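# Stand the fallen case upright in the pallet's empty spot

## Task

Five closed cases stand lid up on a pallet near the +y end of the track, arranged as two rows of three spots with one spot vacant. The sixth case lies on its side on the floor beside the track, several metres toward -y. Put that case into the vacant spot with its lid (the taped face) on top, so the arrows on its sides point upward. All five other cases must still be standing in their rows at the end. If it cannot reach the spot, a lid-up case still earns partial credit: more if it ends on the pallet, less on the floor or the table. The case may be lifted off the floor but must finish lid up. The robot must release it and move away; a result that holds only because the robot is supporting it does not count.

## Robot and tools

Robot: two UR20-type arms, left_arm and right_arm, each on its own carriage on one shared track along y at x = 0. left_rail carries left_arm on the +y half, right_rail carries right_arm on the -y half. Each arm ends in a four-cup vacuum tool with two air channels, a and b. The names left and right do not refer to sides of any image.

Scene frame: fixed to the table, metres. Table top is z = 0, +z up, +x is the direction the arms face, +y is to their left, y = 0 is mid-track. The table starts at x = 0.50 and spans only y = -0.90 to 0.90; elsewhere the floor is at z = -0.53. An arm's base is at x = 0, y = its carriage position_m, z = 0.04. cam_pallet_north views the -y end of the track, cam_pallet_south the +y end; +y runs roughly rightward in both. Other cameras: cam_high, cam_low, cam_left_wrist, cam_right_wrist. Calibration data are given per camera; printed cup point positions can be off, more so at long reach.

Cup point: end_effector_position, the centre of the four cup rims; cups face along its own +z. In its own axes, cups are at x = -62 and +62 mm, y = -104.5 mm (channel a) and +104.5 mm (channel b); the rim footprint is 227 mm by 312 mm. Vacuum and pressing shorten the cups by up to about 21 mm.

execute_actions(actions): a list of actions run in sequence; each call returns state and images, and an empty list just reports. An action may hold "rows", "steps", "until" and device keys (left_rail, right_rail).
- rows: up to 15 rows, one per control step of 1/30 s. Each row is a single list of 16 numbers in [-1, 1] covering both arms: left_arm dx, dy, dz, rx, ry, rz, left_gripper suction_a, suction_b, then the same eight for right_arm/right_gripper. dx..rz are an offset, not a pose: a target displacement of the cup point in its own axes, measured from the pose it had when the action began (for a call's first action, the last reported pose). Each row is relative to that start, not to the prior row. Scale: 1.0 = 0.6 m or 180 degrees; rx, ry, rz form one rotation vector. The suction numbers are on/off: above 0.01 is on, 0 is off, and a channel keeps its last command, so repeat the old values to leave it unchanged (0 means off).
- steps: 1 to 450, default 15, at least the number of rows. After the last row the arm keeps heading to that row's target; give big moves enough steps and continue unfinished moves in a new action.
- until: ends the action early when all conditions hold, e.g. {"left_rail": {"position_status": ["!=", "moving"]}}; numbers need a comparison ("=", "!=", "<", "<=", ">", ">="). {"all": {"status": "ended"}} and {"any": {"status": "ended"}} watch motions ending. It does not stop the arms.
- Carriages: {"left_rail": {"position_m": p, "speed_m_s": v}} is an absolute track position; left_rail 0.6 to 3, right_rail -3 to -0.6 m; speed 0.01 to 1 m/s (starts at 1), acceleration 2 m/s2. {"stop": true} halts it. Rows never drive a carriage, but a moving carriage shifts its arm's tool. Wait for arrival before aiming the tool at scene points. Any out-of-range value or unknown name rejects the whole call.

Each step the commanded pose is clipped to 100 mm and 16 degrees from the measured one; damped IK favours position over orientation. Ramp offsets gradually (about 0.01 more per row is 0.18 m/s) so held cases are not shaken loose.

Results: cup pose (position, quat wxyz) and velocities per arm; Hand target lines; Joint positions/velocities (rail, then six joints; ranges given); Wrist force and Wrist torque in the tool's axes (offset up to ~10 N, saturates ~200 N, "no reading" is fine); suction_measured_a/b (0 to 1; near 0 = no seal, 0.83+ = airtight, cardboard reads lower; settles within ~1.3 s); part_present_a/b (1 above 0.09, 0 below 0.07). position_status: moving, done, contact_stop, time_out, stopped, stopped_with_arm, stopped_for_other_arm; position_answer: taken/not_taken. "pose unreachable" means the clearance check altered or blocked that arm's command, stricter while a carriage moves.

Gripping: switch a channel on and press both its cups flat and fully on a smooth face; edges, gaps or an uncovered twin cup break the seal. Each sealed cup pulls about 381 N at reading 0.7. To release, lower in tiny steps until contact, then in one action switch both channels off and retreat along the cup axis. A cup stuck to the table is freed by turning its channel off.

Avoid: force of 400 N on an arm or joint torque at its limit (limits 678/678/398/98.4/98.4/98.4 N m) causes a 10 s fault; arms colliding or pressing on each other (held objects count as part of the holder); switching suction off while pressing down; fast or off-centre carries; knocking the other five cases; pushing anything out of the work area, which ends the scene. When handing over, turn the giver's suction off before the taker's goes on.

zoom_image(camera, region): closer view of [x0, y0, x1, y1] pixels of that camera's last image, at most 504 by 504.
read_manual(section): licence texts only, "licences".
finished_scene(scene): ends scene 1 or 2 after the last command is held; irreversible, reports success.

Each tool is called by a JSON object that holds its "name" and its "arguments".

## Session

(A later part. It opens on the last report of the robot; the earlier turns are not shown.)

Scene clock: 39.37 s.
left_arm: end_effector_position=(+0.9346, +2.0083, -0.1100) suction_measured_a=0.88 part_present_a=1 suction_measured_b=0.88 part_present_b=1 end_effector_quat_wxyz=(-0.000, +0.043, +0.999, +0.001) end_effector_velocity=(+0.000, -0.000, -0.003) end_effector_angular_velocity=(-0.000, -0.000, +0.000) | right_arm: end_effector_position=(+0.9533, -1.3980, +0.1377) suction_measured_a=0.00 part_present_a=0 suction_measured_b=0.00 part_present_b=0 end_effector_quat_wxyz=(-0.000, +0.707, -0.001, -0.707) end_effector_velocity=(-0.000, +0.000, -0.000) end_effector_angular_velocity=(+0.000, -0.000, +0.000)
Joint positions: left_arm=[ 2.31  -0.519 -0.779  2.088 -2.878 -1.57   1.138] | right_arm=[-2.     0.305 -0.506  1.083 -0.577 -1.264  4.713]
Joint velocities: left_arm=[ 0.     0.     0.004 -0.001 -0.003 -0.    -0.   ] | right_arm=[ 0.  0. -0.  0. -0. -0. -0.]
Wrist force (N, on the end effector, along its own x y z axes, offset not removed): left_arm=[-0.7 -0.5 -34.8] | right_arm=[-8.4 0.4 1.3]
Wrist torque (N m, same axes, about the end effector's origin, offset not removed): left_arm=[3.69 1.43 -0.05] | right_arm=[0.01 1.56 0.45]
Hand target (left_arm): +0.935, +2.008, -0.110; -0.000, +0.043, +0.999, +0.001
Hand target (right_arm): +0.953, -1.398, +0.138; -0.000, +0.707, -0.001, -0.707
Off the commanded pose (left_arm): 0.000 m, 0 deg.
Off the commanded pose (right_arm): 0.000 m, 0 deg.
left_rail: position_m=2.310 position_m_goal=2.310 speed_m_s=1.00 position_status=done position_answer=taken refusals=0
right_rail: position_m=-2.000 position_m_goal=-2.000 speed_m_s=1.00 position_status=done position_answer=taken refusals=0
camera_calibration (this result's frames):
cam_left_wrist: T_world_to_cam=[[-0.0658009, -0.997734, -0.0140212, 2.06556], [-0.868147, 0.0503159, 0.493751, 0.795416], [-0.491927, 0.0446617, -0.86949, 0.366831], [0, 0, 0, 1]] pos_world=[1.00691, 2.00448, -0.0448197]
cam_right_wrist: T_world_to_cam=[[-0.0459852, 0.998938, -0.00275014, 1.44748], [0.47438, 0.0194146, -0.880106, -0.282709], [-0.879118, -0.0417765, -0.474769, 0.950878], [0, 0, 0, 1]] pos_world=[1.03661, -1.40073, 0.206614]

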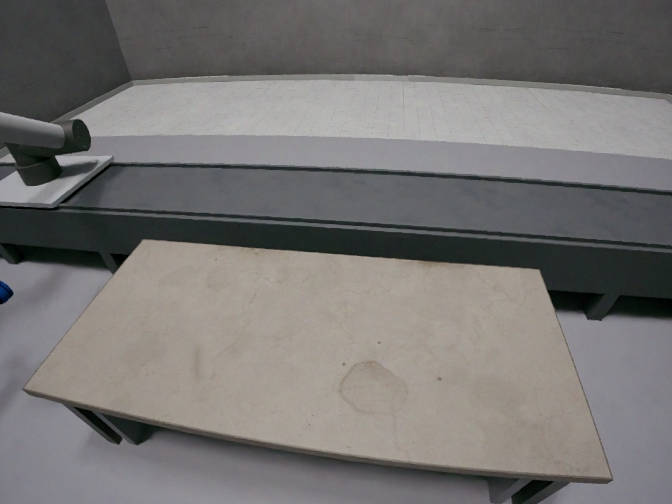

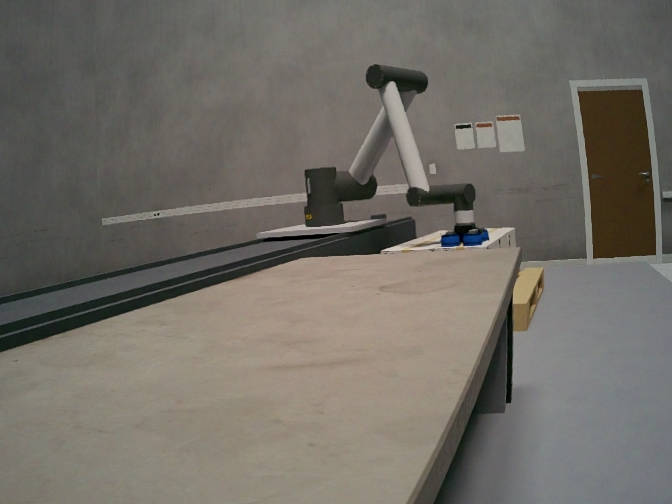

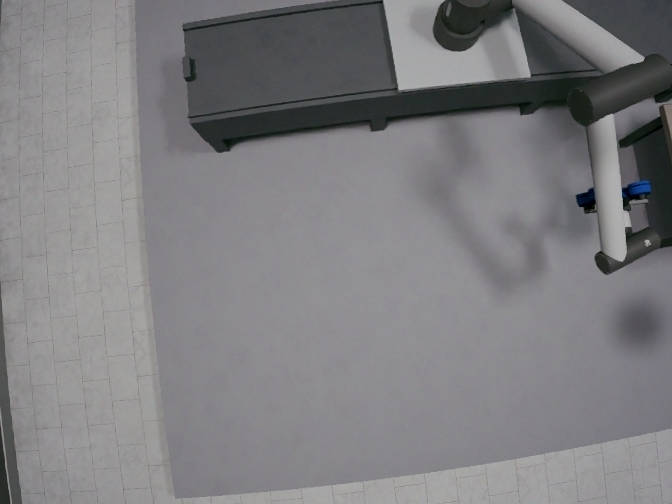

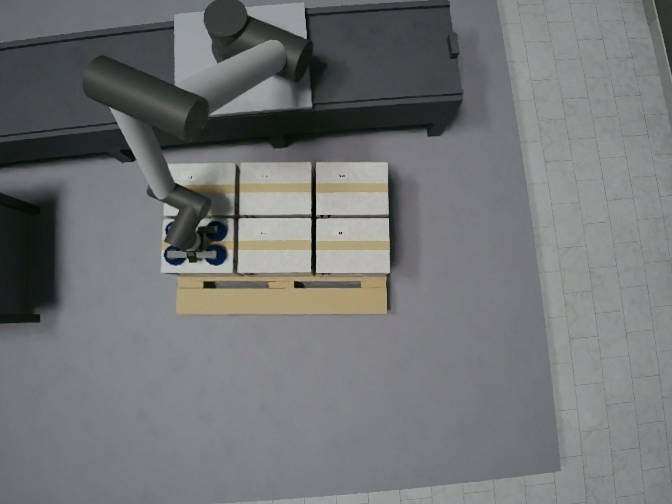

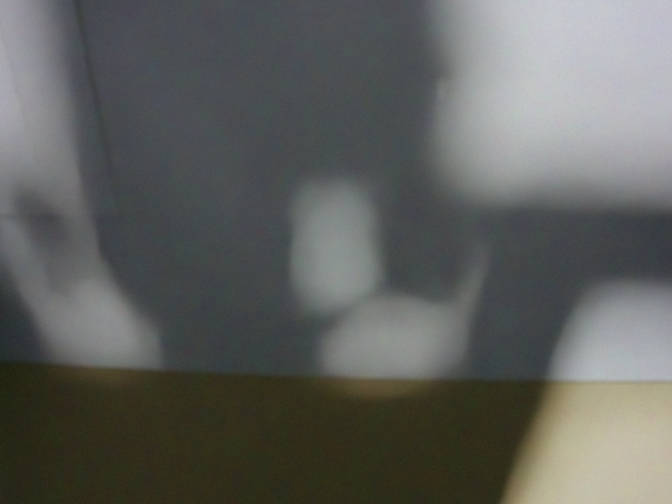

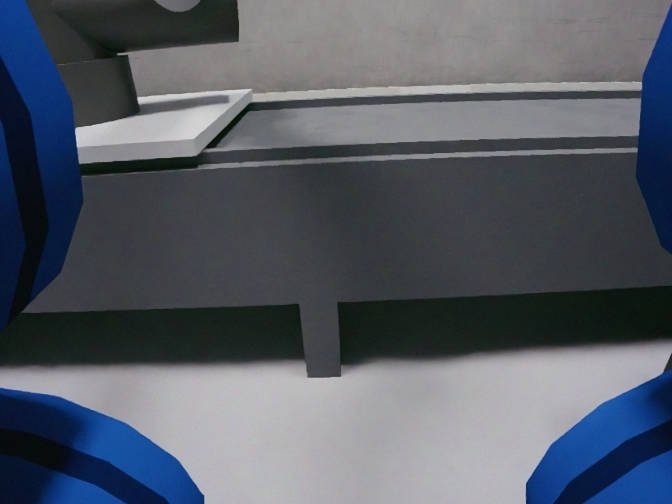

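{"name": "execute_actions", "arguments": {"actions": [{"rows":[[0,0,0.007,0,0,0,1,1,0,0,0,0,0,0,0,0]],"steps":10},{"rows":[[0,0,0,0,0,0,0,0,0,0,0,0,0,0,0,0],[0,0,0,0,0,0,0,0,0,0,0,0,0,0,0,0],[0,0,0,0,0,0,0,0,0,0,0,0,0,0,0,0],[0,0,-0.01,0,0,0,0,0,0,0,0,0,0,0,0,0]],"steps":9},{"rows":[[0,0,-0.6,0,0,0,0,0,0,0,0,0,0,0,0,0]],"steps":30}]}}

{"name": "finished_scene", "arguments": {"scene": 1}}

Scene clock: 50.23 s.
left_arm: end_effector_position=(+0.9429, +2.0036, -0.0990) suction_measured_a=0.01 part_present_a=0 suction_measured_b=0.01 part_present_b=0 end_effector_quat_wxyz=(+0.012, +0.043, +0.999, -0.006) end_effector_velocity=(-0.000, -0.000, -0.000) end_effector_angular_velocity=(+0.000, +0.000, -0.000) | right_arm: end_effector_position=(+0.9533, -1.3980, +0.1377) suction_measured_a=0.00 part_present_a=0 suction_measured_b=0.00 part_present_b=0 end_effector_quat_wxyz=(-0.000, +0.707, -0.001, -0.707) end_effector_velocity=(-0.000, -0.000, -0.000) end_effector_angular_velocity=(-0.000, +0.000, -0.000)
Joint positions: left_arm=[ 2.31  -0.519 -0.787  2.086 -2.896 -1.57   1.138] | right_arm=[-2.     0.305 -0.506  1.083 -0.577 -1.264  4.713]
Joint velocities: left_arm=[ 0. -0.  0. -0.  0.  0.  0.] | right_arm=[ 0. -0.  0. -0.  0.  0.  0.]
Wrist force (N, on the end effector, along its own x y z axes, offset not removed): left_arm=[40.8 22.3 -140.5] | right_arm=[-6.3 -3.9 3.7]
Wrist torque (N m, same axes, about the end effector's origin, offset not removed): left_arm=[-0.39 1.24 -0.54] | right_arm=[-0.51 1.21 0.52]
Hand target (left_arm): +0.943, +2.004, -0.100; +0.011, +0.043, +0.999, -0.005
Hand target (right_arm): +0.953, -1.398, +0.138; -0.000, +0.707, -0.001, -0.707
Off the commanded pose (left_arm): 0.352 m, 1 deg.
Off the commanded pose (right_arm): 0.000 m, 0 deg.
FORCE FAULT: contact force on the left arm reached its limit, and that arm stopped for 10 seconds. The contact can be on any part of that arm, not only on its tool. That arm's remaining commands of this call were not run. That arm holds still and accepts commands again. Move the arm away from the contact; if what it grips holds it there, let go first. Pushing or pulling that hard again can fault the arm again.
left_rail: position_m=2.310 position_m_goal=2.310 speed_m_s=1.00 position_status=done position_answer=taken refusals=0
right_rail: position_m=-2.000 position_m_goal=-2.000 speed_m_s=1.00 position_status=done position_answer=taken refusals=0
camera_calibration (this result's frames):
cam_left_wrist: T_world_to_cam=[[-0.0656108, -0.997843, -0.00224746, 2.06276], [-0.879441, 0.0567611, 0.472612, 0.793076], [-0.471464, 0.032985, -0.881268, 0.383531], [0, 0, 0, 1]] pos_world=[1.01362, 2.00064, -0.0321872]
cam_right_wrist: T_world_to_cam=[[-0.0459853, 0.998938, -0.00275009, 1.44748], [0.47438, 0.0194147, -0.880106, -0.282709], [-0.879118, -0.0417765, -0.474769, 0.950878], [0, 0, 0, 1]] pos_world=[1.03661, -1.40073, 0.206614]

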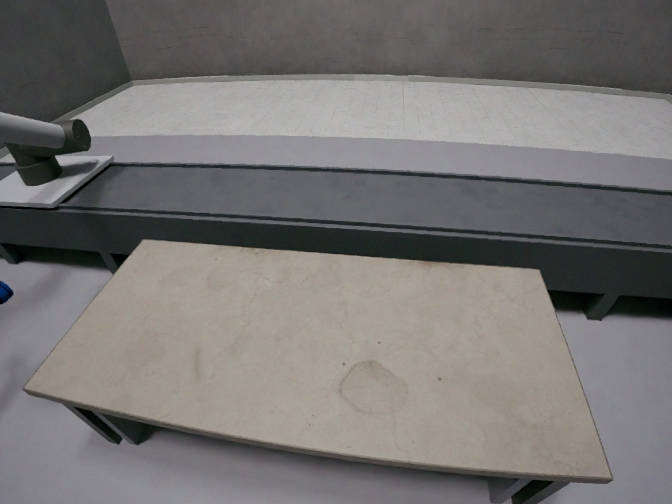

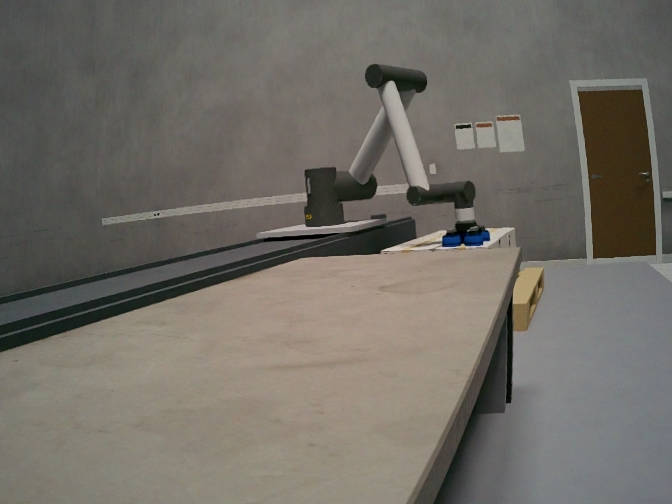

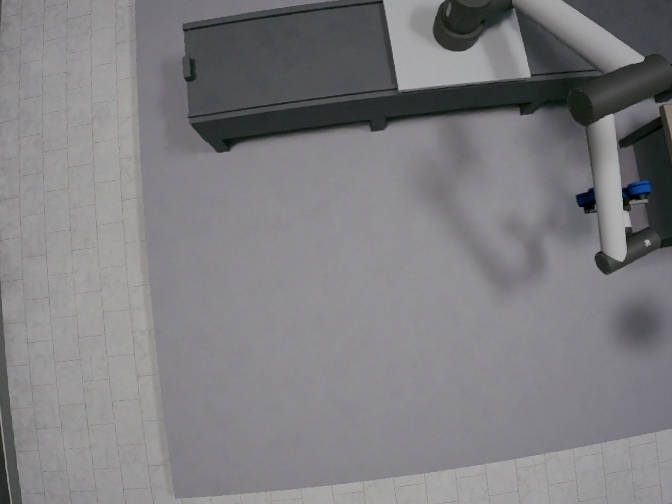

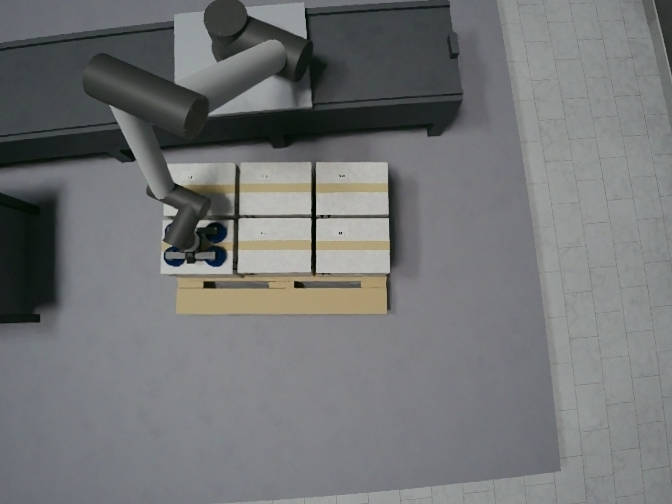

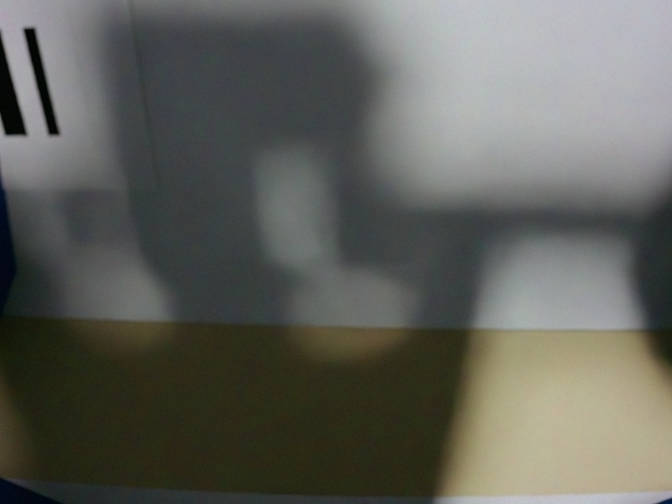

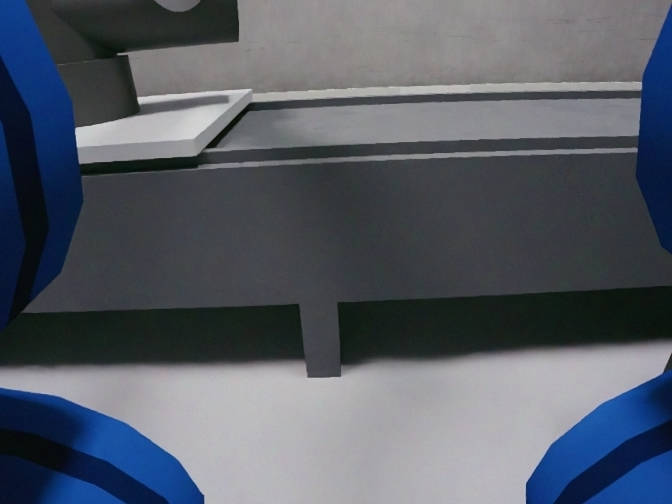

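The scene is finished: the task was done.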